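## Task

On the top of the two-door cabinet beside arm1, build a stack of three items. From the bottom up: the short length of square timber, then the long cardboard box, then the wooden block with one big hole. Each item lies on one of its long faces and sits roughly centred on the item beneath it. No part of the three may hang past the cabinet top's edges. Every other object must finish resting directly on the furniture it started on. The attempt fails if any object from a furniture top ends up on the floor without a gripper holding it. It also fails if any object goes inside or beneath a piece of furniture, even while held. The stack must stand without robot support. At the end, open the grippers and move the arms away.

## Robot and tools

Robots: three identical i2rt Big YAM arms named arm1, arm2 and arm3. Each has six revolute joints, a two-finger gripper and a wrist camera. With joints 1 and 6 at zero and the hand level and pointing forward, the wrist camera rides on top of the hand and looks toward the fingertips. Reach is roughly 1.0 m from the joint-1 axis. Each joint moves at its own speed, so the hand can sweep a wide, curved path between two postures. Plan for clearance.

Frame: there is one shared scene frame with its origin on the floor and +z up. The hand point is midway between the fingertips. The hand's z axis runs along the fingers, and the fingers open and close along its y axis. The arm foot poses are never printed.

execute_actions(actions, cameras): actions is a list holding one action, or an empty list to only read state and images. An action is an object keyed by robot name. Each robot entry holds "joints", an object mapping joint names to absolute target values. These are targets, not offsets. Name only the joints you want to set. All named motions start together and may finish at different times. Joint names, units and ranges are:
- joint1_rad: -2.879 to 2.879 rad, done within ±0.045. It rotates the arm about its foot. Positive is counter-clockwise seen from above, and 0 points the arm the way its foot faces.
- joint2_rad: 0 to 3.141, ±0.14. Shoulder. At 0 the upper arm lies back, about level; increasing lifts it up and then forward.
- joint3_rad: 0 to 3.019, ±0.09. Elbow. At 0 it is fully folded; increasing opens it.
- joint4_rad: -1.692 to 1.57, ±0.055. Hand pitch; positive tilts the fingers up.
- joint5_rad: -1.57 to 1.57, ±0.03. Sideways hand swing; positive goes to the arm's right.
- joint6_rad: -2.094 to 2.094, ±0.035. Hand roll; positive is clockwise viewed from behind the hand.
- gripper_m: 0 to 0.093 m, ±0.003. This is the fingertip gap. Grip force tops out around 50 to 62 N per pad, and lower on some grippers.
One action runs at most 15 s. An unknown key or an out-of-range value rejects the whole call, and nothing moves. Example: {"arm1": {"joints": {"gripper_m": 0.05}}, "arm2": {"joints": {"joint1_rad": 0.3}}}. A joint or robot you leave out may keep driving toward its earlier target, and joint_status will not show that.

cameras is a list chosen from arm1_cam_wrist, arm2_cam_wrist, arm3_cam_wrist, room_a, room_b or all. Omitted, null or ["all"] gives every camera, and [] gives none. The "pictures" line gives the order of the returned images.

wait(seconds): 0 to 10 s. It sends no new command and returns the same state and images as an empty action.

zoom_image(camera, region): region is [x0, y0, x1, y1] in pixels of that camera's latest full image, with (0,0) at the top left. It can be at most 504x504.

finished_scene(scene): ends the given scene (1 or 2) after the last command has been held, and reports success. It is irreversible. Ending a reply without any tool call ends everything.

Result lines: joint_positions gives the current joint values. joint_torques gives the drive outputs for joints 1 to 6. These are noisy and offset, nonzero even in free air, and friction can fake or hide a load. joint_status says how each commanded motion ended:
- "off_target": the joint rests away from its target and may still be pushing.
- "contact_stop" or "time_out": the joint holds where it stopped. A timed-out joint may still push toward its target, or toward a point at most 0.375, 0.375, 0.113, 0.225, 0.075, 0.3 rad (joints 1 to 6) from where it stands. If it is blocked, it will move there once freed.
- "joint command not followed", often with a "cause:" line, or per-joint "not_followed": the self and inter-arm collision check withheld that arm's targets. The gripper part still runs. The arm may retry those targets with each later action until it gets valid ones or the path clears.
on_its_own lists what the call did not command. "held at" there is the held target, not the current position. When a call reports a stop, the rest of that reply's motion calls are skipped.

Calibration: each camera has OpenCV intrinsics K (fisheye for wrist cameras, pinhole+radial for room cameras) and T_world_to_cam mapping the scene frame to the camera frame. Room cameras may be off by up to about 2.3 deg and 9 mm. Wrist camera poses come from the joint readings, so joint errors add to their error.

Cautions: the arms do not stop on contact; they keep pushing and can push hard. To relieve a stalled joint, command its reported position. A tiny target change may not move a joint, and a joint carrying a load can sag. Sustained loads heat the motors. A MOTOR HOT line appears at 85 °C. At 100 °C the arm and gripper go limp and drop whatever they hold (OVER-TEMPERATURE FAULT, with "limit_stop_at_motor_heat" in joint_status); resend the targets after it cools. Heat partly carries into the next scene. Never clamp arms together. Arm-to-arm hits can fail the run, and the check does not cover fingers, gripper housings or wrist cameras. Avoid drops, slips, slams and knocking objects off the furniture. Loose objects may occasionally be nudged by outside pushes. The simulation keeps running while you compose a reply, holding the last command.

Each tool is called after ">>>" by a JSON object that holds its "fn" and its "kwargs", one argument or row to a line.

## Session

>>> {"fn": "execute_actions", "kwargs": {
  "actions": []
}}

Scene clock: 0.00 s.
Joint torques (N m, as the arm reports them, + toward a larger angle): no reading
Motor temperatures (°C, as the motors report them): arm1=[28 31 30 27 31 31] | arm2=[30 30 28 28 29 30] | arm3=[29 27 27 27 30 31]
arm1.joint_positions: joint1_rad=-0.038 joint2_rad=+0.589 joint3_rad=+1.512 joint4_rad=-1.215 joint5_rad=+0.189 joint6_rad=-0.152 gripper_m=+0.094
arm1.joint_status: not commanded
arm1.hand: x=-0.6929 y=+0.8134 z=+1.4550 quat_wxyz=(-0.584, +0.367, -0.708, -0.155) (m; scene frame)
arm2.joint_positions: joint1_rad=-0.521 joint2_rad=+0.548 joint3_rad=+1.557 joint4_rad=-1.229 joint5_rad=+0.277 joint6_rad=-0.479 gripper_m=+0.095
arm2.joint_status: not commanded
arm2.hand: x=+0.3402 y=+0.0022 z=+1.5215 quat_wxyz=(-0.588, +0.161, -0.763, +0.214) (m; scene frame)
arm3.joint_positions: joint1_rad=+0.453 joint2_rad=+0.456 joint3_rad=+1.574 joint4_rad=-1.240 joint5_rad=-0.059 joint6_rad=+0.149 gripper_m=+0.094
arm3.joint_status: not commanded
arm3.hand: x=+0.7232 y=-0.5694 z=+1.4583 quat_wxyz=(-0.527, +0.356, -0.658, -0.403) (m; scene frame)
pictures: arm1_cam_wrist, arm2_cam_wrist, arm3_cam_wrist, room_a, room_b
Images, in order (width x height): arm1_cam_wrist 504x504, arm2_cam_wrist 504x504, arm3_cam_wrist 504x504, room_a 672x504, room_b 672x504.

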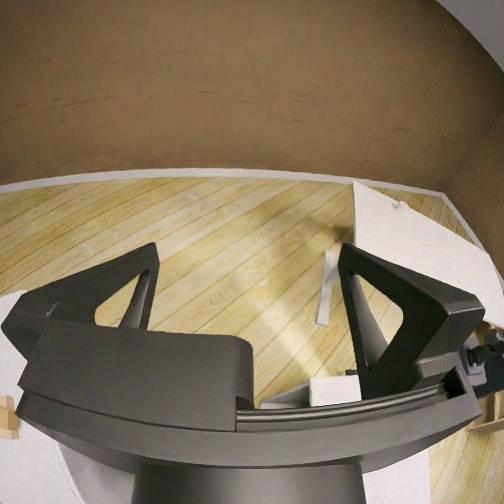

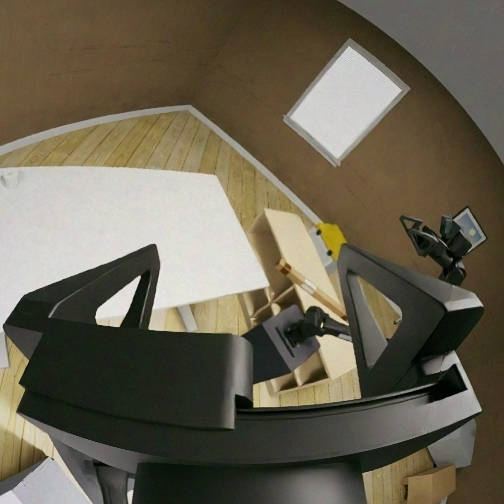

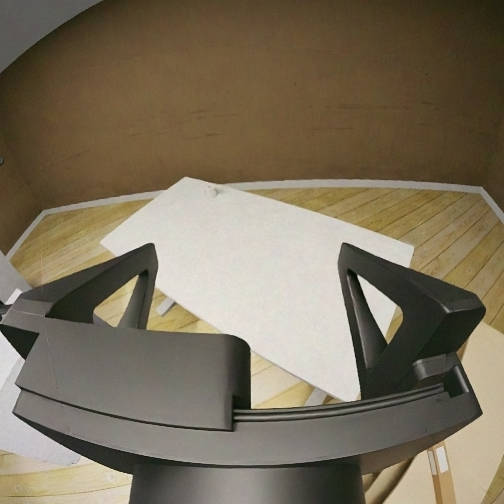

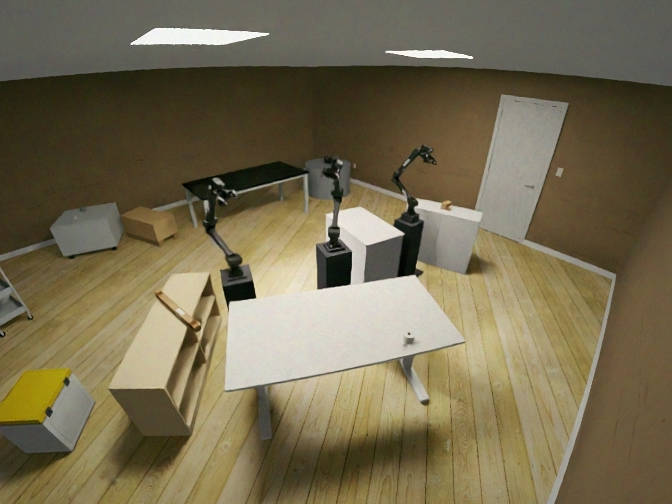

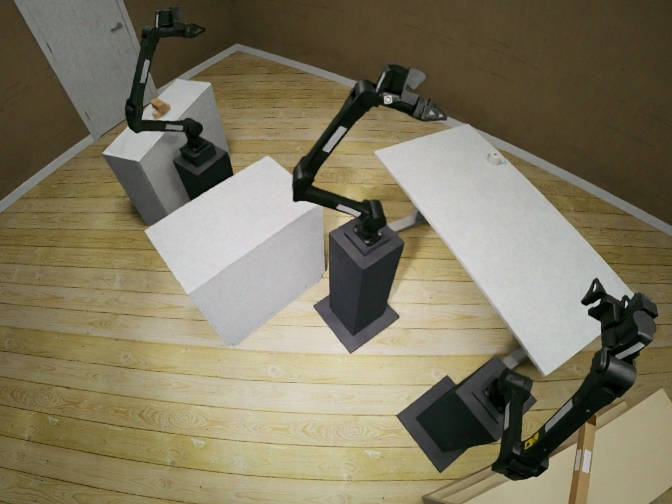

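>>> {"fn": "zoom_image", "kwargs": {
  "camera": "room_a",
  "region": [300, 130, 520, 300]
}}

>>> {"fn": "zoom_image", "kwargs": {
  "camera": "room_b",
  "region": [80, 0, 340, 240]
}}

>>> {"fn": "zoom_image", "kwargs": {
  "camera": "room_a",
  "region": [100, 170, 300, 400]
}}

Region (300, 130, 520, 300) of room_a's 672x504 image, scaled by 2.291, with more detail than that image has; it fills the top 389 rows of this view, and the rest is white.

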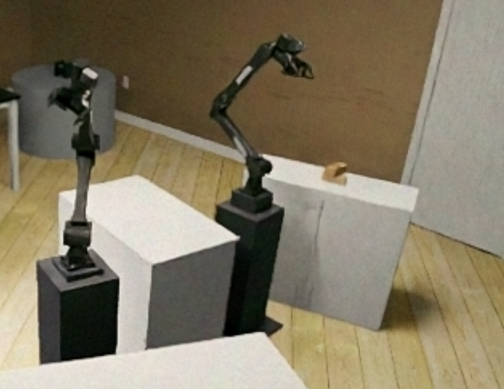

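Region (80, 0, 340, 240) of room_b's 672x504 image, scaled by 1.938, with more detail than that image has; it fills the top 465 rows of this view, and the rest is white.

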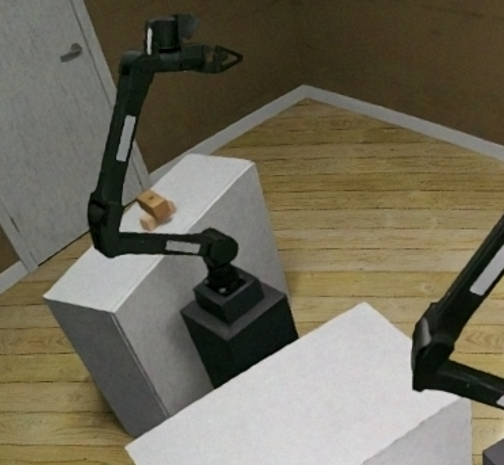

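Region (100, 170, 300, 400) of room_a's 672x504 image, scaled by 2.191, with more detail than that image has; it fills the left 438 columns of this view, and the rest is white.

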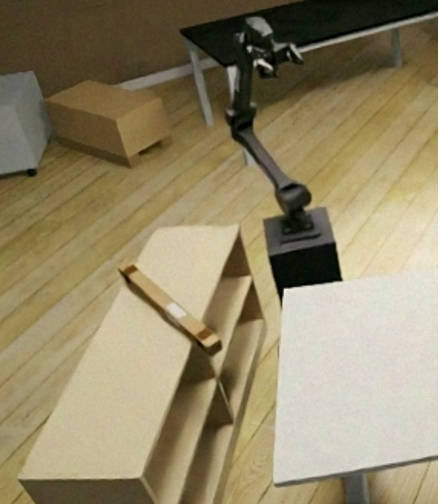

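>>> {"fn": "execute_actions", "kwargs": {
  "actions": [
    {"arm1": {"joints": {"joint1_rad": 1.45, "joint2_rad": 1.95, "joint3_rad": 1.77, "joint4_rad": -1.39, "joint5_rad": 0, "joint6_rad": 0}}, "arm2": {"joints": {"joint1_rad": 0.2, "joint2_rad": 1.95, "joint3_rad": 1.77, "joint4_rad": -1.39, "joint5_rad": 0, "joint6_rad": 0}}, "arm3": {"joints": {"joint1_rad": -1.39, "joint2_rad": 1.95, "joint3_rad": 1.77, "joint4_rad": -1.39, "joint5_rad": 0, "joint6_rad": 0}}}
  ]
}}

Scene clock: 53.80 s.
Joint torques (N m, as the arm reports them, + toward a larger angle): arm1=[  0.77 -23.76  11.73  -0.29  -0.04   0.12] | arm2=[ -0.17 -19.4    9.29  -0.33  -0.23   0.17] | arm3=[  0.55 -19.9    9.57  -0.5   -0.08  -0.24]
Motor temperatures (°C, as the motors report them): arm1=[28 31 33 28 31 31] | arm2=[30 30 31 28 29 30] | arm3=[29 27 29 27 30 31]
arm1.joint_positions: joint1_rad=+1.446 joint2_rad=+1.963 joint3_rad=+1.742 joint4_rad=-1.383 joint5_rad=-0.001 joint6_rad=-0.013 gripper_m=+0.094
arm1.joint_status: all done
arm1.hand: x=-1.2802 y=+1.0577 z=+0.9387 quat_wxyz=(+0.003, +0.938, -0.346, +0.023) (m; scene frame)
arm2.joint_positions: joint1_rad=+0.207 joint2_rad=+1.944 joint3_rad=+1.763 joint4_rad=-1.375 joint5_rad=+0.001 joint6_rad=-0.008 gripper_m=+0.095
arm2.joint_status: all done
arm2.hand: x=+0.5466 y=+0.4787 z=+1.0003 quat_wxyz=(+0.000, +0.427, -0.904, +0.002) (m; scene frame)
arm3.joint_positions: joint1_rad=-1.391 joint2_rad=+1.945 joint3_rad=+1.754 joint4_rad=-1.378 joint5_rad=+0.002 joint6_rad=+0.014 gripper_m=+0.094
arm3.joint_status: all done
arm3.hand: x=+1.1105 y=-1.0930 z=+0.9256 quat_wxyz=(+0.000, -0.375, -0.927, +0.001) (m; scene frame)
pictures: arm1_cam_wrist, arm2_cam_wrist, arm3_cam_wrist, room_a, room_b
camera_calibration (this result's frames):
arm1_cam_wrist: T_world_to_cam=[[0.634094, 0.773041, 0.0182295, -0.0262683], [0.601018, -0.507549, 0.617391, 0.733379], [0.486521, -0.380528, -0.786445, 1.88643], [0, 0, 0, 1]] pos_world=[-1.3419, 1.11037, 1.03127]
arm2_cam_wrist: T_world_to_cam=[[0.776582, -0.630011, -0.00261674, -0.117939], [-0.513411, -0.635251, 0.576945, 0.0164672], [-0.365144, -0.446701, -0.816779, 1.35549], [0, 0, 0, 1]] pos_world=[0.594993, 0.541657, 1.09733]
arm3_cam_wrist: T_world_to_cam=[[-0.689428, -0.724343, 0.00410387, -0.0292772], [-0.58485, 0.559984, 0.586829, 0.71969], [-0.427364, 0.402176, -0.8097, 1.78988], [0, 0, 0, 1]] pos_world=[1.16565, -1.14407, 1.02705]
Images, in order (width x height): arm1_cam_wrist 504x504, arm2_cam_wrist 504x504, arm3_cam_wrist 504x504, room_a 672x504, room_b 672x504.

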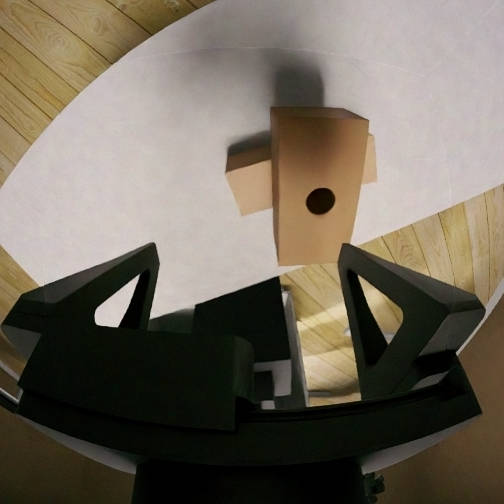

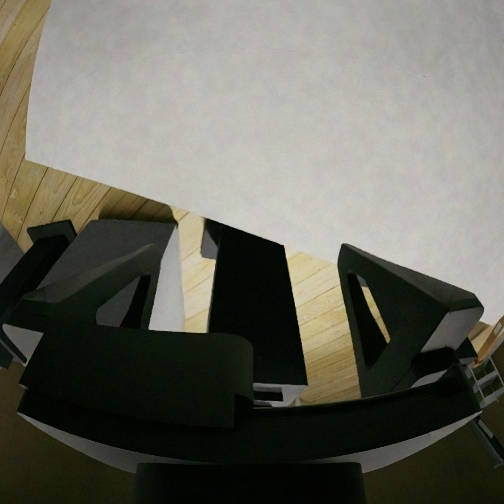

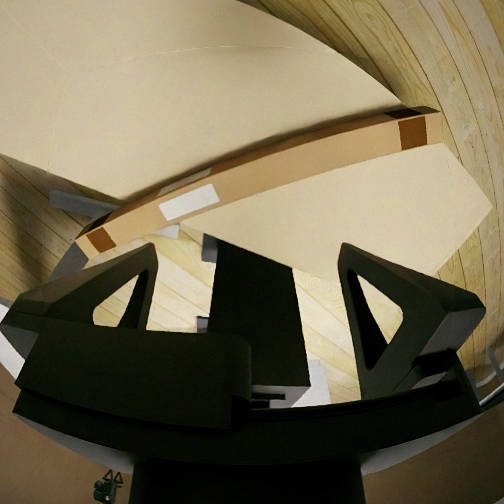

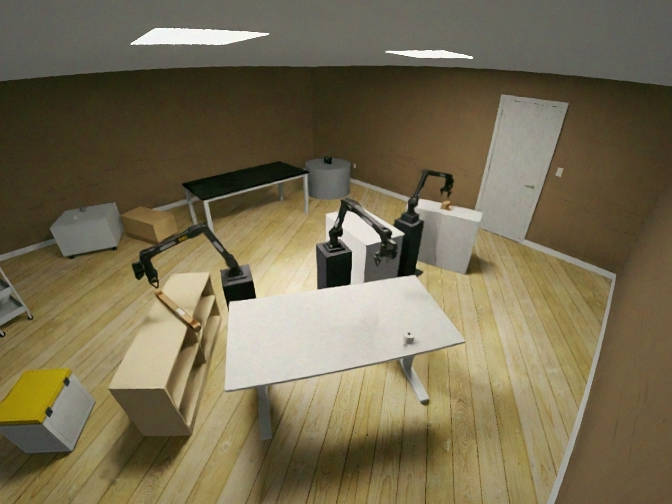

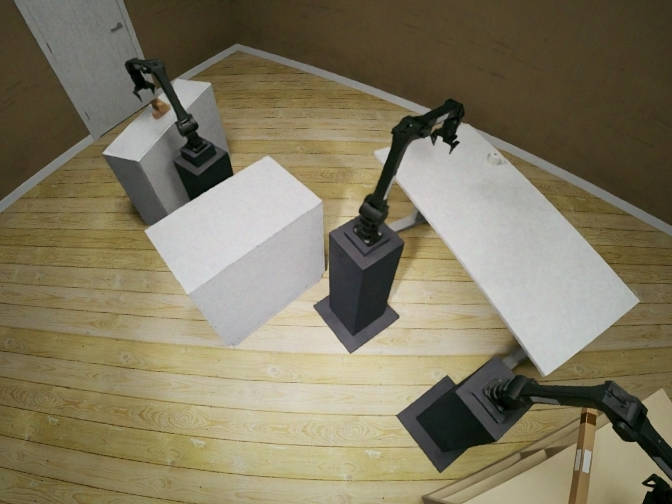

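>>> {"fn": "zoom_image", "kwargs": {
  "camera": "arm3_cam_wrist",
  "region": [30, 60, 480, 300]
}}

>>> {"fn": "zoom_image", "kwargs": {
  "camera": "arm1_cam_wrist",
  "region": [180, 60, 420, 300]
}}

Region (30, 60, 480, 300) of arm3_cam_wrist's 504x504 image, scaled by 1.120, with more detail than that image has; it fills the top 269 rows of this view, and the rest is white.

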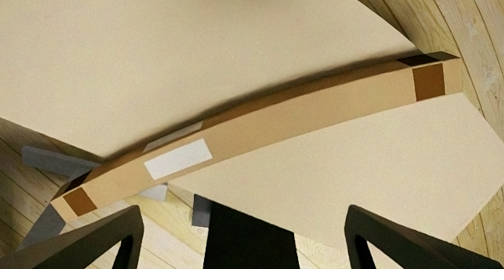

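Region (180, 60, 420, 300) of arm1_cam_wrist's 504x504 image, scaled by 2.100, with more detail than that image has.

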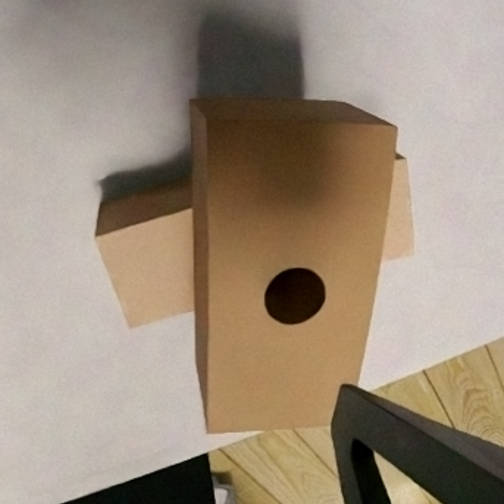

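>>> {"fn": "execute_actions", "kwargs": {
  "actions": [
    {"arm1": {"joints": {"joint1_rad": 1.345, "joint2_rad": 1.93, "joint3_rad": 1.63, "joint4_rad": -1.22, "joint6_rad": -0.18}}, "arm2": {"joints": {"joint2_rad": 2.2, "joint3_rad": 1.91, "joint4_rad": -1.27}}, "arm3": {"joints": {"joint1_rad": -1.38, "joint2_rad": 1.92, "joint3_rad": 1.335, "joint4_rad": -0.98, "joint6_rad": 1.21}}}
  ],
  "cameras": ["arm1_cam_wrist", "arm3_cam_wrist", "room_a"]
}}

Scene clock: 162.60 s.
Joint torques (N m, as the arm reports them, + toward a larger angle): arm1=[  0.79 -22.56   9.72   0.54  -0.09  -0.14] | arm2=[  0.1  -23.92  10.7    0.71  -0.22   0.13] | arm3=[  1.29 -17.59   7.34   0.68  -0.04   0.05]
Motor temperatures (°C, as the motors report them): arm1=[28 35 37 28 31 32] | arm2=[30 33 33 28 29 30] | arm3=[29 30 33 27 30 31]
arm1.joint_positions: joint1_rad=+1.338 joint2_rad=+1.935 joint3_rad=+1.621 joint4_rad=-1.230 joint5_rad=+0.000 joint6_rad=-0.166 gripper_m=+0.094
arm1.joint_status: all done
arm1.hand: x=-1.2321 y=+1.1012 z=+0.9110 quat_wxyz=(-0.010, +0.946, -0.325, -0.004) (m; scene frame)
arm2.joint_positions: joint1_rad=+0.207 joint2_rad=+2.205 joint3_rad=+1.877 joint4_rad=-1.281 joint5_rad=+0.001 joint6_rad=-0.008 gripper_m=+0.095
arm2.joint_status: all done
arm2.hand: x=+0.5780 y=+0.5159 z=+0.8821 quat_wxyz=(+0.024, +0.427, -0.904, +0.013) (m; scene frame)
arm3.joint_positions: joint1_rad=-1.390 joint2_rad=+1.913 joint3_rad=+1.330 joint4_rad=-0.993 joint5_rad=+0.002 joint6_rad=+1.193 gripper_m=+0.094
arm3.joint_status: all done
arm3.hand: x=+1.0611 y=-1.0457 z=+0.7942 quat_wxyz=(+0.003, -0.827, -0.562, +0.002) (m; scene frame)
pictures: arm1_cam_wrist, arm3_cam_wrist, room_a
camera_calibration (this result's frames):
arm1_cam_wrist: T_world_to_cam=[[0.598652, 0.800607, 0.0253651, -0.170393], [0.64944, -0.503666, 0.569691, 0.842492], [0.468875, -0.324574, -0.821467, 1.80632], [0, 0, 0, 1]] pos_world=[-1.29208, 1.14704, 1.0082]
arm3_cam_wrist: T_world_to_cam=[[-0.932917, 0.359995, 0.00834877, 1.36038], [0.295876, 0.753128, 0.587585, 0.00813968], [0.20524, 0.550638, -0.80912, 1.12687], [0, 0, 0, 1]] pos_world=[1.03544, -1.11636, 0.895636]
Images, in order (width x height): arm1_cam_wrist 504x504, arm3_cam_wrist 504x504, room_a 672x504.

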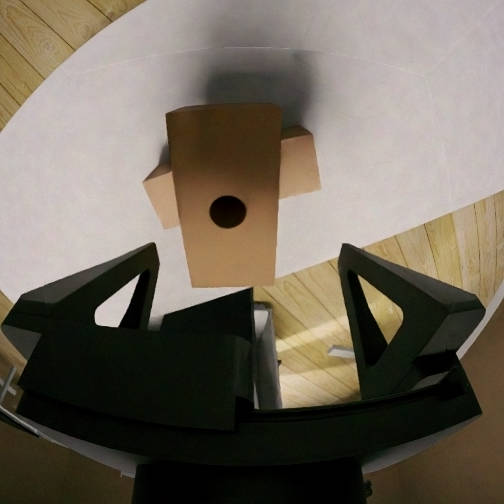

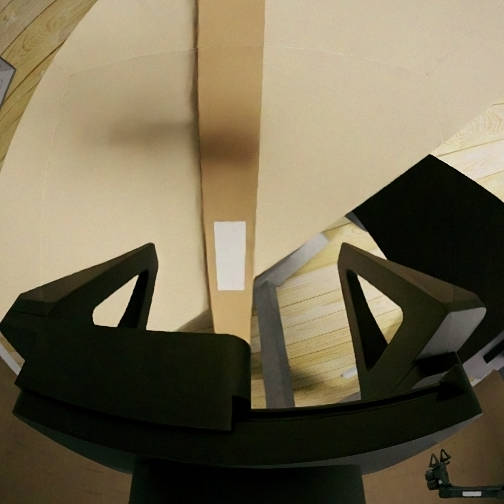

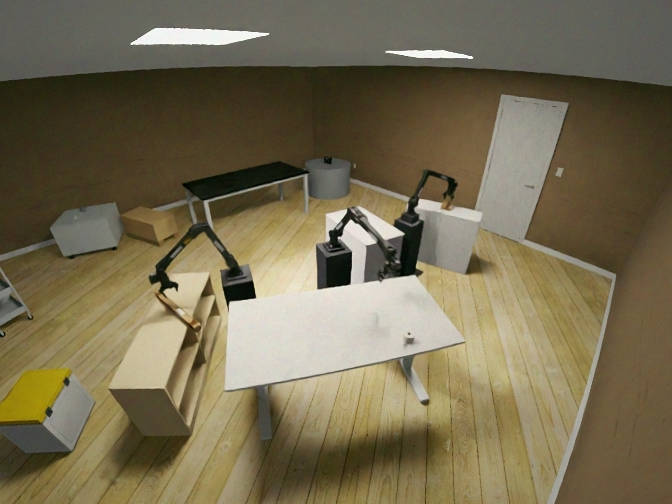

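>>> {"fn": "execute_actions", "kwargs": {
  "actions": [
    {"arm1": {"joints": {"joint1_rad": 1.36, "joint2_rad": 2.03, "joint3_rad": 1.59, "joint4_rad": -1.09, "joint6_rad": -0.18}}, "arm3": {"joints": {"joint1_rad": -1.37, "joint2_rad": 2.09, "joint3_rad": 1.34, "joint4_rad": -0.805, "joint6_rad": 1.24}}}
  ],
  "cameras": ["arm1_cam_wrist", "arm3_cam_wrist"]
}}

Scene clock: 209.47 s.
Joint torques (N m, as the arm reports them, + toward a larger angle): arm1=[  0.78 -24.74   9.42   0.47  -0.09  -0.14] | arm2=[ -0.1  -23.45  10.62   0.79  -0.21   0.14] | arm3=[  0.88 -20.26   6.61   0.65  -0.02   0.06]
Motor temperatures (°C, as the motors report them): arm1=[28 36 36 28 31 32] | arm2=[30 35 35 28 29 30] | arm3=[29 30 32 27 30 31]
arm1.joint_positions: joint1_rad=+1.353 joint2_rad=+2.046 joint3_rad=+1.578 joint4_rad=-1.099 joint5_rad=+0.000 joint6_rad=-0.166 gripper_m=+0.094
arm1.joint_status: all done
arm1.hand: x=-1.2423 y=+1.1002 z=+0.8324 quat_wxyz=(-0.004, +0.948, -0.318, +0.006) (m; scene frame)
arm2.joint_positions: joint1_rad=+0.207 joint2_rad=+2.205 joint3_rad=+1.877 joint4_rad=-1.281 joint5_rad=+0.001 joint6_rad=-0.008 gripper_m=+0.095
arm2.joint_status: not commanded
arm2.hand: x=+0.5780 y=+0.5159 z=+0.8821 quat_wxyz=(+0.024, +0.427, -0.904, +0.013) (m; scene frame)
arm3.joint_positions: joint1_rad=-1.377 joint2_rad=+2.100 joint3_rad=+1.330 joint4_rad=-0.817 joint5_rad=+0.002 joint6_rad=+1.224 gripper_m=+0.094
arm3.joint_status: all done
arm3.hand: x=+1.0741 y=-1.0484 z=+0.6975 quat_wxyz=(+0.008, -0.832, -0.555, +0.003) (m; scene frame)
pictures: arm1_cam_wrist, arm3_cam_wrist
camera_calibration (this result's frames):
arm1_cam_wrist: T_world_to_cam=[[0.586236, 0.809872, 0.0208598, -0.183441], [0.647635, -0.483957, 0.588519, 0.853779], [0.48672, -0.331502, -0.808214, 1.76501], [0, 0, 0, 1]] pos_world=[-1.30446, 1.14686, 0.92787]
arm3_cam_wrist: T_world_to_cam=[[-0.926209, 0.376563, 0.0183646, 1.37746], [0.314009, 0.743558, 0.590355, 0.0317634], [0.208651, 0.552559, -0.806934, 1.04431], [0, 0, 0, 1]] pos_world=[1.04795, -1.11936, 0.798643]
Images, in order (width x height): arm1_cam_wrist 504x504, arm3_cam_wrist 504x504.

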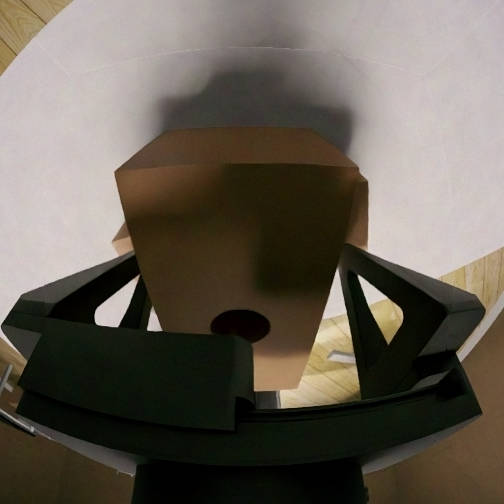

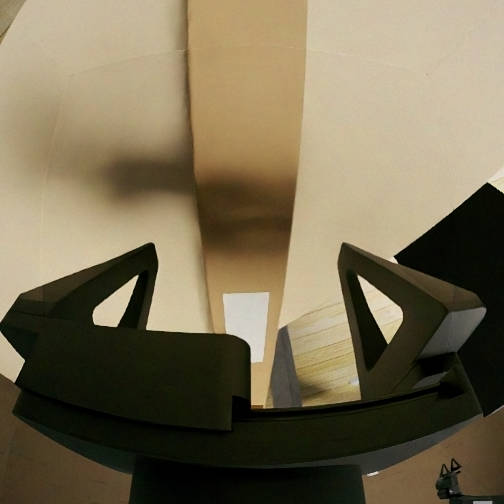

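>>> {"fn": "execute_actions", "kwargs": {
  "actions": [
    {"arm1": {"joints": {"gripper_m": 0.0}}, "arm3": {"joints": {"joint2_rad": 2.175, "joint4_rad": -0.705}}}
  ],
  "cameras": ["arm1_cam_wrist", "arm3_cam_wrist"]
}}

Scene clock: 212.60 s.
Joint torques (N m, as the arm reports them, + toward a larger angle): arm1=[  0.78 -24.33   9.48   0.4   -0.07  -0.13] | arm2=[ -0.03 -23.48  10.8    0.74  -0.21   0.14] | arm3=[  1.06 -18.95   6.34   0.61  -0.02   0.08]
Motor temperatures (°C, as the motors report them): arm1=[28 36 36 28 31 32] | arm2=[30 35 35 28 29 30] | arm3=[29 30 32 27 30 31]
arm1.joint_positions: joint1_rad=+1.353 joint2_rad=+2.046 joint3_rad=+1.578 joint4_rad=-1.097 joint5_rad=+0.000 joint6_rad=-0.167 gripper_m=+0.059
arm1.joint_status: gripper_m off_target (ended at +0.059, target +0.000)
arm1.hand: x=-1.2429 y=+1.1003 z=+0.8324 quat_wxyz=(-0.004, +0.948, -0.317, +0.005) (m; scene frame)
arm2.joint_positions: joint1_rad=+0.207 joint2_rad=+2.205 joint3_rad=+1.877 joint4_rad=-1.281 joint5_rad=+0.001 joint6_rad=-0.008 gripper_m=+0.095
arm2.joint_status: not commanded
arm2.hand: x=+0.5780 y=+0.5159 z=+0.8821 quat_wxyz=(+0.024, +0.427, -0.904, +0.013) (m; scene frame)
arm3.joint_positions: joint1_rad=-1.377 joint2_rad=+2.166 joint3_rad=+1.330 joint4_rad=-0.717 joint5_rad=+0.002 joint6_rad=+1.224 gripper_m=+0.094
arm3.joint_status: all done
arm3.hand: x=+1.0807 y=-1.0545 z=+0.6629 quat_wxyz=(-0.009, -0.832, -0.555, -0.001) (m; scene frame)
pictures: arm1_cam_wrist, arm3_cam_wrist
camera_calibration (this result's frames):
arm1_cam_wrist: T_world_to_cam=[[0.585022, 0.810759, 0.0204516, -0.185321], [0.649475, -0.483449, 0.586907, 0.857276], [0.485727, -0.330071, -0.809396, 1.7635], [0, 0, 0, 1]] pos_world=[-1.30494, 1.14678, 0.928017]
arm3_cam_wrist: T_world_to_cam=[[-0.926265, 0.376632, -0.0134683, 1.40773], [0.299353, 0.756979, 0.580837, 0.0909149], [0.228957, 0.533977, -0.813909, 0.981409], [0, 0, 0, 1]] pos_world=[1.05202, -1.12307, 0.764931]
Images, in order (width x height): arm1_cam_wrist 504x504, arm3_cam_wrist 504x504.

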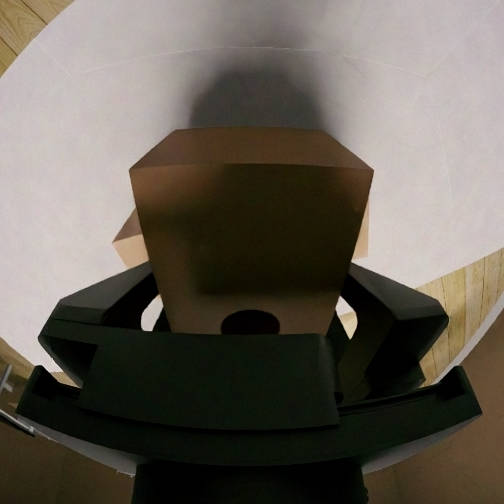

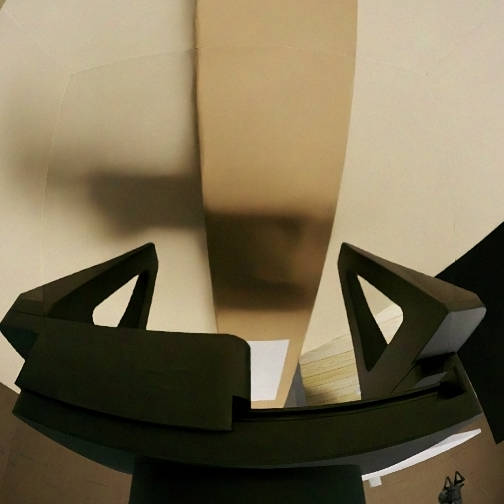

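>>> {"fn": "execute_actions", "kwargs": {
  "actions": [
    {"arm1": {"joints": {"joint2_rad": 1.64, "joint4_rad": -1.5}}, "arm3": {"joints": {"joint2_rad": 2.21, "joint4_rad": -0.69}}}
  ],
  "cameras": ["arm1_cam_wrist", "arm3_cam_wrist"]
}}

>>> {"fn": "execute_actions", "kwargs": {
  "actions": [
    {"arm3": {"joints": {"gripper_m": 0.0}}}
  ],
  "cameras": ["arm3_cam_wrist"]
}}

Scene clock: 227.83 s.
Joint torques (N m, as the arm reports them, + toward a larger angle): arm1=[  0.81 -20.71  11.65  -0.15  -0.07  -0.13] | arm2=[ -0.12 -23.56  10.67   0.68  -0.2    0.15] | arm3=[  0.73 -18.01   6.09   0.56  -0.03   0.07]
Motor temperatures (°C, as the motors report them): arm1=[28 36 36 28 31 32] | arm2=[30 35 36 28 29 30] | arm3=[29 31 31 27 30 31]
arm1.joint_positions: joint1_rad=+1.353 joint2_rad=+1.667 joint3_rad=+1.564 joint4_rad=-1.495 joint5_rad=+0.000 joint6_rad=-0.167 gripper_m=+0.059
arm1.joint_status: all done
arm1.hand: x=-1.1781 y=+1.0283 z=+1.0308 quat_wxyz=(+0.004, +0.948, -0.317, +0.020) (m; scene frame)
arm2.joint_positions: joint1_rad=+0.207 joint2_rad=+2.205 joint3_rad=+1.877 joint4_rad=-1.281 joint5_rad=+0.001 joint6_rad=-0.008 gripper_m=+0.095
arm2.joint_status: not commanded
arm2.hand: x=+0.5780 y=+0.5159 z=+0.8821 quat_wxyz=(+0.024, +0.427, -0.904, +0.013) (m; scene frame)
arm3.joint_positions: joint1_rad=-1.377 joint2_rad=+2.191 joint3_rad=+1.330 joint4_rad=-0.702 joint5_rad=+0.002 joint6_rad=+1.224 gripper_m=+0.094
arm3.joint_status: all done
arm3.hand: x=+1.0786 y=-1.0525 z=+0.6497 quat_wxyz=(-0.004, -0.832, -0.555, +0.000) (m; scene frame)
pictures: arm1_cam_wrist, arm3_cam_wrist
camera_calibration (this result's frames):
arm1_cam_wrist: T_world_to_cam=[[0.584965, 0.810938, 0.0139718, -0.162444], [0.634934, -0.468588, 0.614234, 0.603401], [0.504653, -0.350434, -0.789, 1.89106], [0, 0, 0, 1]] pos_world=[-1.24243, 1.07717, 1.12369]
arm3_cam_wrist: T_world_to_cam=[[-0.926332, 0.376689, -0.0038111, 1.39869], [0.303774, 0.75293, 0.583796, 0.0868039], [0.222779, 0.539631, -0.811892, 0.981382], [0, 0, 0, 1]] pos_world=[1.05065, -1.12181, 0.75143]
Images, in order (width x height): arm1_cam_wrist 504x504, arm3_cam_wrist 504x504.

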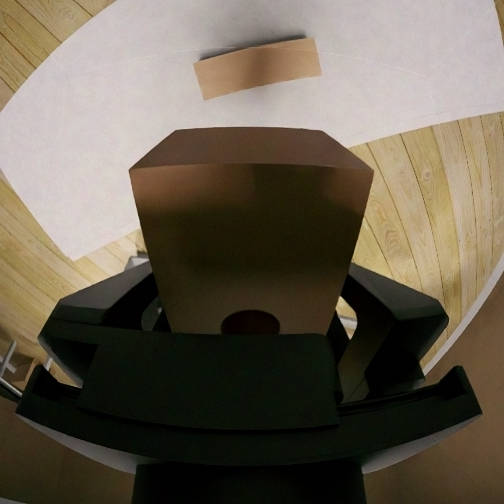

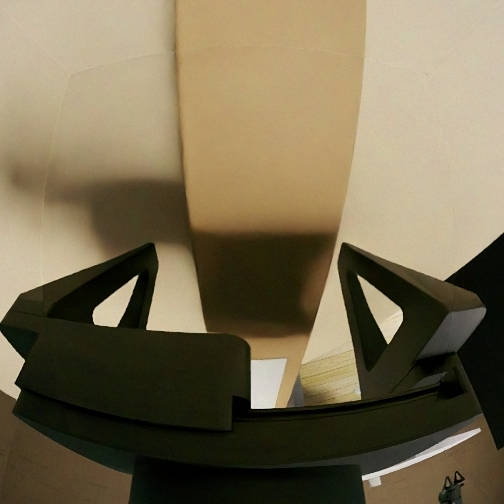

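Scene clock: 228.57 s.
Joint torques (N m, as the arm reports them, + toward a larger angle): arm1=[  0.82 -21.05  11.75  -0.15  -0.07  -0.13] | arm2=[ -0.1  -23.1   10.87   0.51  -0.23   0.1 ] | arm3=[  0.3  -18.21   6.01   0.64   0.03   0.04]
Motor temperatures (°C, as the motors report them): arm1=[28 36 37 28 31 32] | arm2=[30 35 36 28 29 30] | arm3=[29 31 31 27 30 31]
arm1.joint_positions: joint1_rad=+1.353 joint2_rad=+1.667 joint3_rad=+1.564 joint4_rad=-1.495 joint5_rad=+0.000 joint6_rad=-0.167 gripper_m=+0.059
arm1.joint_status: not commanded
arm1.hand: x=-1.1781 y=+1.0283 z=+1.0308 quat_wxyz=(+0.004, +0.948, -0.317, +0.020) (m; scene frame)
arm2.joint_positions: joint1_rad=+0.207 joint2_rad=+2.205 joint3_rad=+1.877 joint4_rad=-1.281 joint5_rad=+0.001 joint6_rad=-0.008 gripper_m=+0.095
arm2.joint_status: not commanded
arm2.hand: x=+0.5780 y=+0.5159 z=+0.8821 quat_wxyz=(+0.024, +0.427, -0.904, +0.013) (m; scene frame)
arm3.joint_positions: joint1_rad=-1.377 joint2_rad=+2.191 joint3_rad=+1.330 joint4_rad=-0.701 joint5_rad=+0.002 joint6_rad=+1.226 gripper_m=+0.049
arm3.joint_status: gripper_m off_target (ended at +0.049, target +0.000)
arm3.hand: x=+1.0789 y=-1.0526 z=+0.6497 quat_wxyz=(-0.004, -0.832, -0.554, +0.000) (m; scene frame)
pictures: arm3_cam_wrist
camera_calibration (this result's frames):
arm3_cam_wrist: T_world_to_cam=[[-0.925463, 0.378802, -0.00515847, 1.40116], [0.30469, 0.752352, 0.584063, 0.0850119], [0.225125, 0.538958, -0.811692, 0.977997], [0, 0, 0, 1]] pos_world=[1.05065, -1.12182, 0.751407]
Images, in order (width x height): arm3_cam_wrist 504x504.

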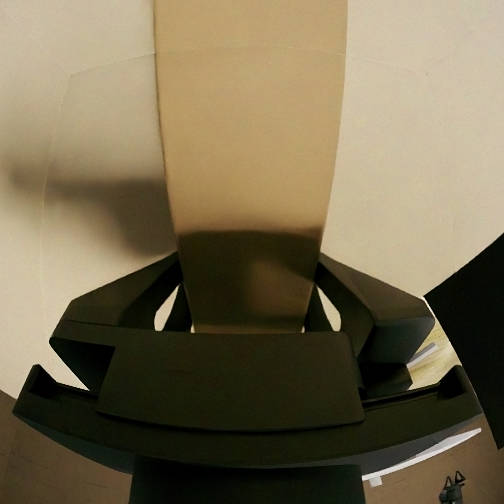

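>>> {"fn": "execute_actions", "kwargs": {
  "actions": [
    {"arm1": {"joints": {"joint1_rad": 1.865, "joint2_rad": 1.66, "joint3_rad": 1.045, "joint4_rad": -0.91, "joint6_rad": -1.56}}, "arm3": {"joints": {"joint2_rad": 1.86, "joint3_rad": 1.47, "joint4_rad": -1.16}}}
  ],
  "cameras": ["arm1_cam_wrist", "room_a"]
}}

Scene clock: 266.67 s.
Joint torques (N m, as the arm reports them, + toward a larger angle): arm1=[ -0.01 -18.14   8.98   0.35  -0.11  -0.12] | arm2=[ -0.05 -23.61  10.62   0.72  -0.21   0.17] | arm3=[  0.97 -17.78   8.23  -0.52   0.02   0.07]
Motor temperatures (°C, as the motors report them): arm1=[28 36 38 28 31 32] | arm2=[30 36 36 28 29 30] | arm3=[29 31 31 27 30 31]
arm1.joint_positions: joint1_rad=+1.869 joint2_rad=+1.683 joint3_rad=+1.027 joint4_rad=-0.918 joint5_rad=-0.001 joint6_rad=-1.546 gripper_m=+0.059
arm1.joint_status: all done
arm1.hand: x=-1.2469 y=+0.7930 z=+0.8345 quat_wxyz=(+0.006, +0.811, +0.585, +0.007) (m; scene frame)
arm2.joint_positions: joint1_rad=+0.207 joint2_rad=+2.205 joint3_rad=+1.877 joint4_rad=-1.281 joint5_rad=+0.001 joint6_rad=-0.008 gripper_m=+0.095
arm2.joint_status: not commanded
arm2.hand: x=+0.5780 y=+0.5159 z=+0.8821 quat_wxyz=(+0.024, +0.427, -0.904, +0.013) (m; scene frame)
arm3.joint_positions: joint1_rad=-1.377 joint2_rad=+1.854 joint3_rad=+1.462 joint4_rad=-1.149 joint5_rad=+0.002 joint6_rad=+1.226 gripper_m=+0.049
arm3.joint_status: all done
arm3.hand: x=+1.0827 y=-1.0562 z=+0.8698 quat_wxyz=(-0.015, -0.832, -0.554, -0.003) (m; scene frame)
pictures: arm1_cam_wrist, room_a
camera_calibration (this result's frames):
arm1_cam_wrist: T_world_to_cam=[[-0.954823, 0.297039, -0.00898666, -1.42193], [0.235818, 0.77574, 0.585335, -0.802903], [0.180839, 0.556772, -0.810742, 0.583351], [0, 0, 0, 1]] pos_world=[-1.27384, 0.720417, 0.930136]
Images, in order (width x height): arm1_cam_wrist 504x504, room_a 672x504.

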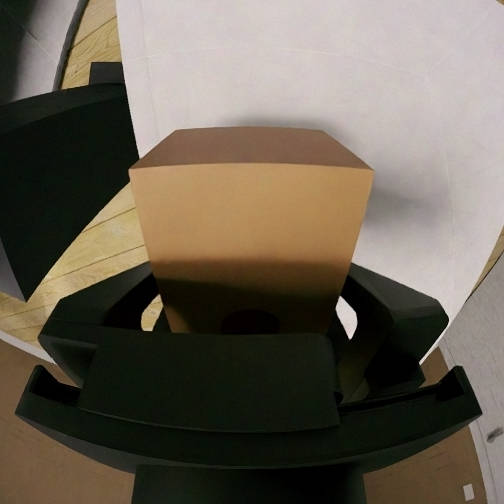

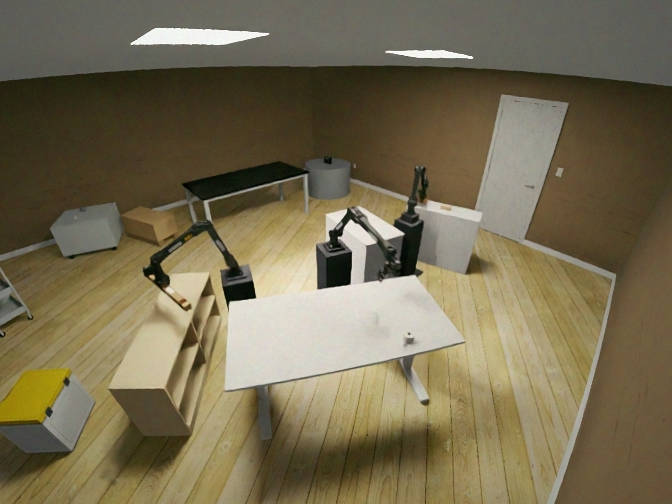

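>>> {"fn": "execute_actions", "kwargs": {
  "actions": [
    {"arm1": {"joints": {"joint2_rad": 1.75, "joint3_rad": 1.0, "joint4_rad": -0.78}}, "arm3": {"joints": {"joint1_rad": 0.637, "joint2_rad": 1.97, "joint3_rad": 1.51, "joint4_rad": -1.09, "joint6_rad": 2.0}}}
  ]
}}

Scene clock: 284.93 s.
Joint torques (N m, as the arm reports them, + toward a larger angle): arm1=[ -0.04 -18.63   7.69   0.34  -0.11  -0.14] | arm2=[ -0.24 -23.12  10.7    0.71  -0.2    0.12] | arm3=[  0.08 -20.19   8.63  -0.06   0.14   0.05]
Motor temperatures (°C, as the motors report them): arm1=[28 35 37 28 31 32] | arm2=[30 36 37 28 29 30] | arm3=[29 31 32 27 30 31]
arm1.joint_positions: joint1_rad=+1.869 joint2_rad=+1.775 joint3_rad=+0.986 joint4_rad=-0.787 joint5_rad=-0.001 joint6_rad=-1.546 gripper_m=+0.059
arm1.joint_status: all done
arm1.hand: x=-1.2456 y=+0.7929 z=+0.7848 quat_wxyz=(+0.007, +0.811, +0.585, +0.008) (m; scene frame)
arm2.joint_positions: joint1_rad=+0.207 joint2_rad=+2.205 joint3_rad=+1.877 joint4_rad=-1.281 joint5_rad=+0.001 joint6_rad=-0.008 gripper_m=+0.095
arm2.joint_status: not commanded
arm2.hand: x=+0.5780 y=+0.5159 z=+0.8821 quat_wxyz=(+0.024, +0.427, -0.904, +0.013) (m; scene frame)
arm3.joint_positions: joint1_rad=+0.643 joint2_rad=+1.978 joint3_rad=+1.492 joint4_rad=-1.091 joint5_rad=-0.001 joint6_rad=+1.984 gripper_m=+0.049
arm3.joint_status: all done
arm3.hand: x=+0.8396 y=-0.1358 z=+0.8137 quat_wxyz=(+0.000, -0.345, -0.939, +0.003) (m; scene frame)
pictures: arm1_cam_wrist, arm2_cam_wrist, arm3_cam_wrist, room_a, room_b
camera_calibration (this result's frames):
arm1_cam_wrist: T_world_to_cam=[[-0.955028, 0.296315, -0.0108974, -1.41923], [0.234168, 0.776252, 0.585319, -0.776513], [0.181898, 0.556444, -0.81073, 0.544482], [0, 0, 0, 1]] pos_world=[-1.27261, 0.720334, 0.88047]
arm2_cam_wrist: T_world_to_cam=[[0.776406, -0.630224, -0.0034204, -0.118321], [-0.492971, -0.61068, 0.619717, 0.0621839], [-0.392649, -0.479466, -0.784818, 1.29163], [0, 0, 0, 1]] pos_world=[0.629676, 0.582696, 0.97475]
arm3_cam_wrist: T_world_to_cam=[[-0.641907, -0.766748, 0.00725835, 0.429558], [-0.618422, 0.523281, 0.586286, 0.114493], [-0.453332, 0.371852, -0.810072, 1.21652], [0, 0, 0, 1]] pos_world=[0.898027, -0.182914, 0.915223]
Images, in order (width x height): arm1_cam_wrist 504x504, arm2_cam_wrist 504x504, arm3_cam_wrist 504x504, room_a 672x504, room_b 672x504.

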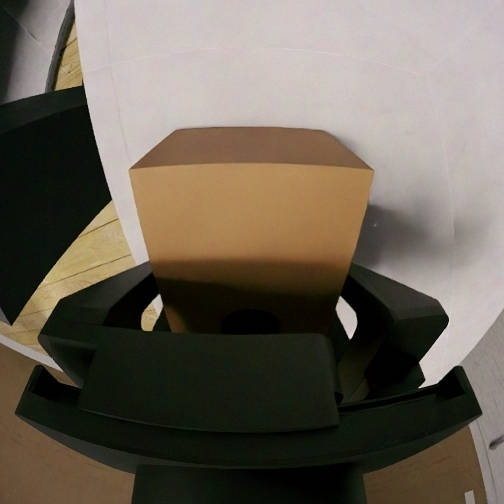

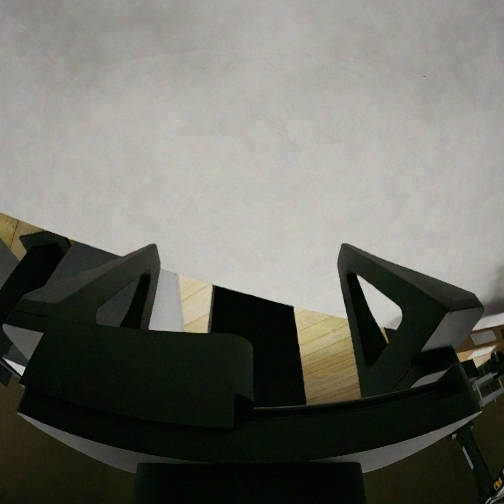

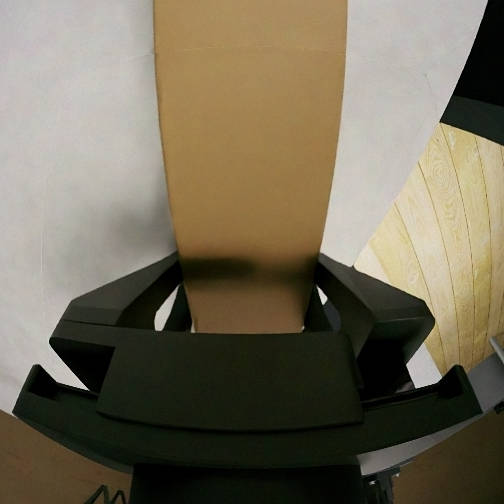

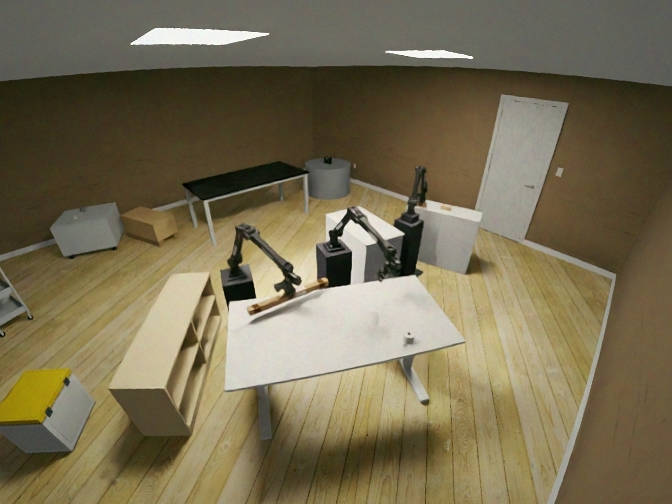

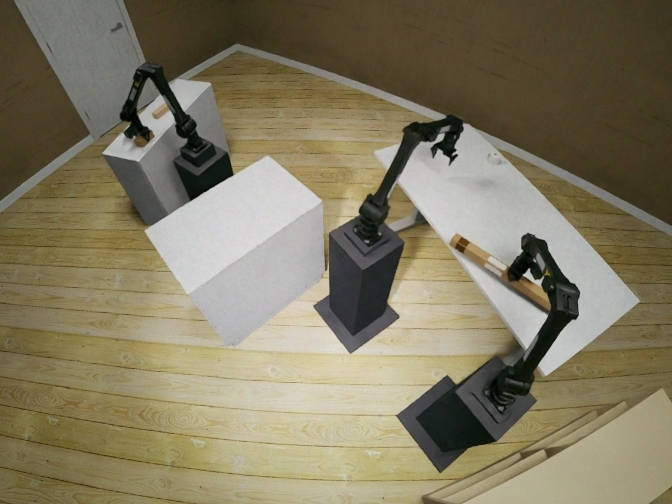

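>>> {"fn": "execute_actions", "kwargs": {
  "actions": [
    {"arm1": {"joints": {"joint2_rad": 1.775, "joint4_rad": -0.76}}, "arm2": {"joints": {"joint1_rad": -0.3, "joint6_rad": 0.5}}, "arm3": {"joints": {"joint2_rad": 2.11, "joint4_rad": -0.94}}}
  ],
  "cameras": ["arm1_cam_wrist", "arm3_cam_wrist", "room_a"]
}}

Scene clock: 302.93 s.
Joint torques (N m, as the arm reports them, + toward a larger angle): arm1=[ -0.05 -16.71   7.72   0.4   -0.11  -0.14] | arm2=[ -0.13 -23.24  10.79   0.65  -0.15   0.14] | arm3=[ -0.12 -17.49   7.81   0.8    0.06   0.05]
Motor temperatures (°C, as the motors report them): arm1=[28 35 36 28 31 32] | arm2=[31 36 37 28 29 30] | arm3=[29 31 33 27 30 31]
arm1.joint_positions: joint1_rad=+1.869 joint2_rad=+1.777 joint3_rad=+0.986 joint4_rad=-0.769 joint5_rad=-0.001 joint6_rad=-1.546 gripper_m=+0.059
arm1.joint_status: all done
arm1.hand: x=-1.2495 y=+0.7941 z=+0.7836 quat_wxyz=(+0.000, +0.811, +0.585, +0.003) (m; scene frame)
arm2.joint_positions: joint1_rad=-0.292 joint2_rad=+2.205 joint3_rad=+1.877 joint4_rad=-1.281 joint5_rad=+0.001 joint6_rad=+0.492 gripper_m=+0.095
arm2.joint_status: all done
arm2.hand: x=+0.7664 y=+0.2540 z=+0.8841 quat_wxyz=(+0.021, -0.059, -0.998, +0.016) (m; scene frame)
arm3.joint_positions: joint1_rad=+0.643 joint2_rad=+2.076 joint3_rad=+1.498 joint4_rad=-0.955 joint5_rad=+0.000 joint6_rad=+1.986 gripper_m=+0.049
arm3.joint_status: all done
arm3.hand: x=+0.8464 y=-0.1136 z=+0.7612 quat_wxyz=(+0.001, -0.346, -0.938, -0.019) (m; scene frame)
pictures: arm1_cam_wrist, arm3_cam_wrist, room_a
camera_calibration (this result's frames):
arm1_cam_wrist: T_world_to_cam=[[-0.955099, 0.296241, 0.00512396, -1.43598], [0.243065, 0.773532, 0.585292, -0.762555], [0.169424, 0.560258, -0.810806, 0.525032], [0, 0, 0, 1]] pos_world=[-1.2751, 0.721103, 0.879375]
arm3_cam_wrist: T_world_to_cam=[[-0.6438, -0.764483, -0.0329659, 0.483797], [-0.624875, 0.500388, 0.599285, 0.13085], [-0.441648, 0.406419, -0.799857, 1.15505], [0, 0, 0, 1]] pos_world=[0.903358, -0.165056, 0.861406]
Images, in order (width x height): arm1_cam_wrist 504x504, arm3_cam_wrist 504x504, room_a 672x504.

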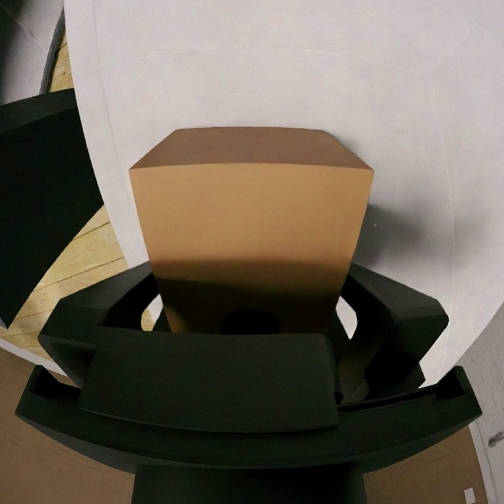

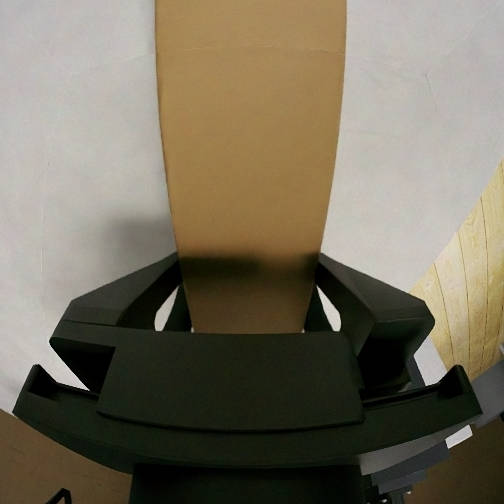

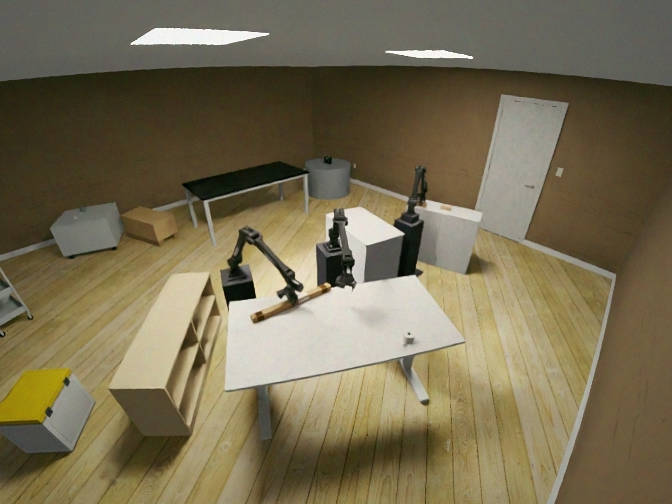

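>>> {"fn": "execute_actions", "kwargs": {
  "actions": [
    {"arm1": {"joints": {"joint2_rad": 1.805}}, "arm3": {"joints": {"gripper_m": 0.093}}}
  ],
  "cameras": ["arm1_cam_wrist", "arm3_cam_wrist", "room_a"]
}}

Scene clock: 307.73 s.
Joint torques (N m, as the arm reports them, + toward a larger angle): arm1=[ -0.04 -14.54   7.7    0.35  -0.12  -0.14] | arm2=[ -0.63 -23.57  10.73   0.82  -0.16   0.11] | arm3=[ -0.29 -18.75   7.84   0.56   0.08   0.07]
Motor temperatures (°C, as the motors report them): arm1=[28 35 36 28 31 32] | arm2=[30 36 37 28 29 30] | arm3=[29 31 33 27 30 31]
arm1.joint_positions: joint1_rad=+1.869 joint2_rad=+1.782 joint3_rad=+0.986 joint4_rad=-0.768 joint5_rad=-0.001 joint6_rad=-1.546 gripper_m=+0.059
arm1.joint_status: all done
arm1.hand: x=-1.2490 y=+0.7940 z=+0.7817 quat_wxyz=(+0.002, +0.811, +0.585, +0.004) (m; scene frame)
arm2.joint_positions: joint1_rad=-0.292 joint2_rad=+2.205 joint3_rad=+1.877 joint4_rad=-1.281 joint5_rad=+0.001 joint6_rad=+0.492 gripper_m=+0.095
arm2.joint_status: not commanded
arm2.hand: x=+0.7664 y=+0.2540 z=+0.8841 quat_wxyz=(+0.021, -0.059, -0.998, +0.016) (m; scene frame)
arm3.joint_positions: joint1_rad=+0.643 joint2_rad=+2.088 joint3_rad=+1.498 joint4_rad=-0.952 joint5_rad=+0.000 joint6_rad=+1.987 gripper_m=+0.093
arm3.joint_status: all done
arm3.hand: x=+0.8460 y=-0.1148 z=+0.7546 quat_wxyz=(+0.001, -0.347, -0.938, -0.015) (m; scene frame)
pictures: arm1_cam_wrist, arm3_cam_wrist, room_a
camera_calibration (this result's frames):
arm1_cam_wrist: T_world_to_cam=[[-0.955106, 0.29626, 0.00169234, -1.43282], [0.241091, 0.773902, 0.58562, -0.76453], [0.172186, 0.559737, -0.810584, 0.527145], [0, 0, 0, 1]] pos_world=[-1.27494, 0.721095, 0.877444]
arm3_cam_wrist: T_world_to_cam=[[-0.644166, -0.764491, -0.0245602, 0.476393], [-0.623101, 0.505865, 0.596529, 0.13634], [-0.443617, 0.399567, -0.802216, 1.15282], [0, 0, 0, 1]] pos_world=[0.903241, -0.165401, 0.855183]
Images, in order (width x height): arm1_cam_wrist 504x504, arm3_cam_wrist 504x504, room_a 672x504.

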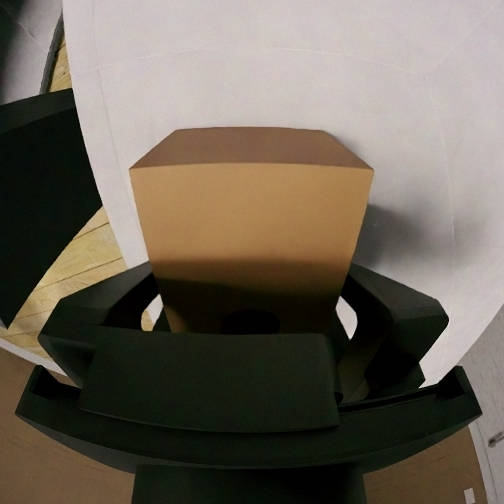

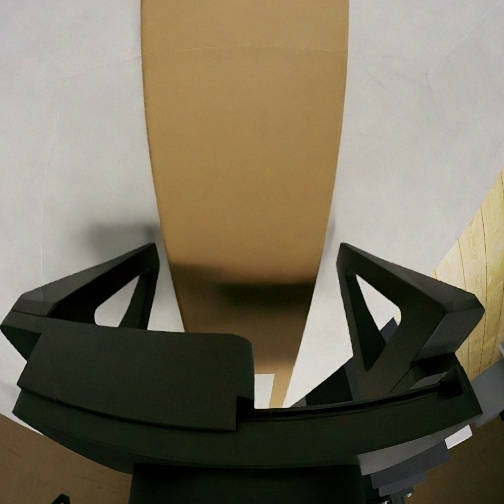

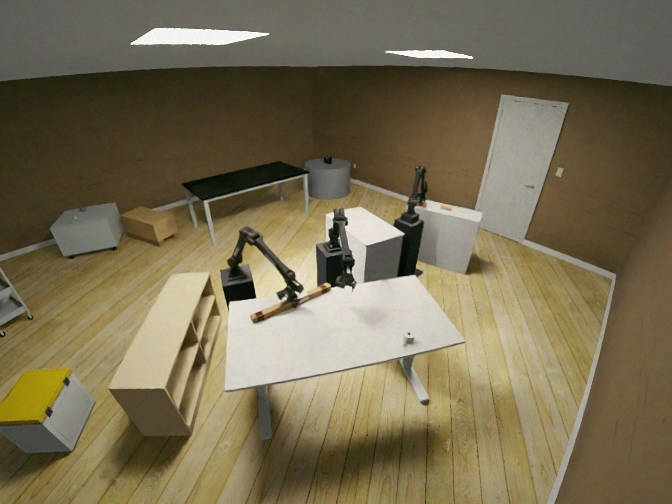

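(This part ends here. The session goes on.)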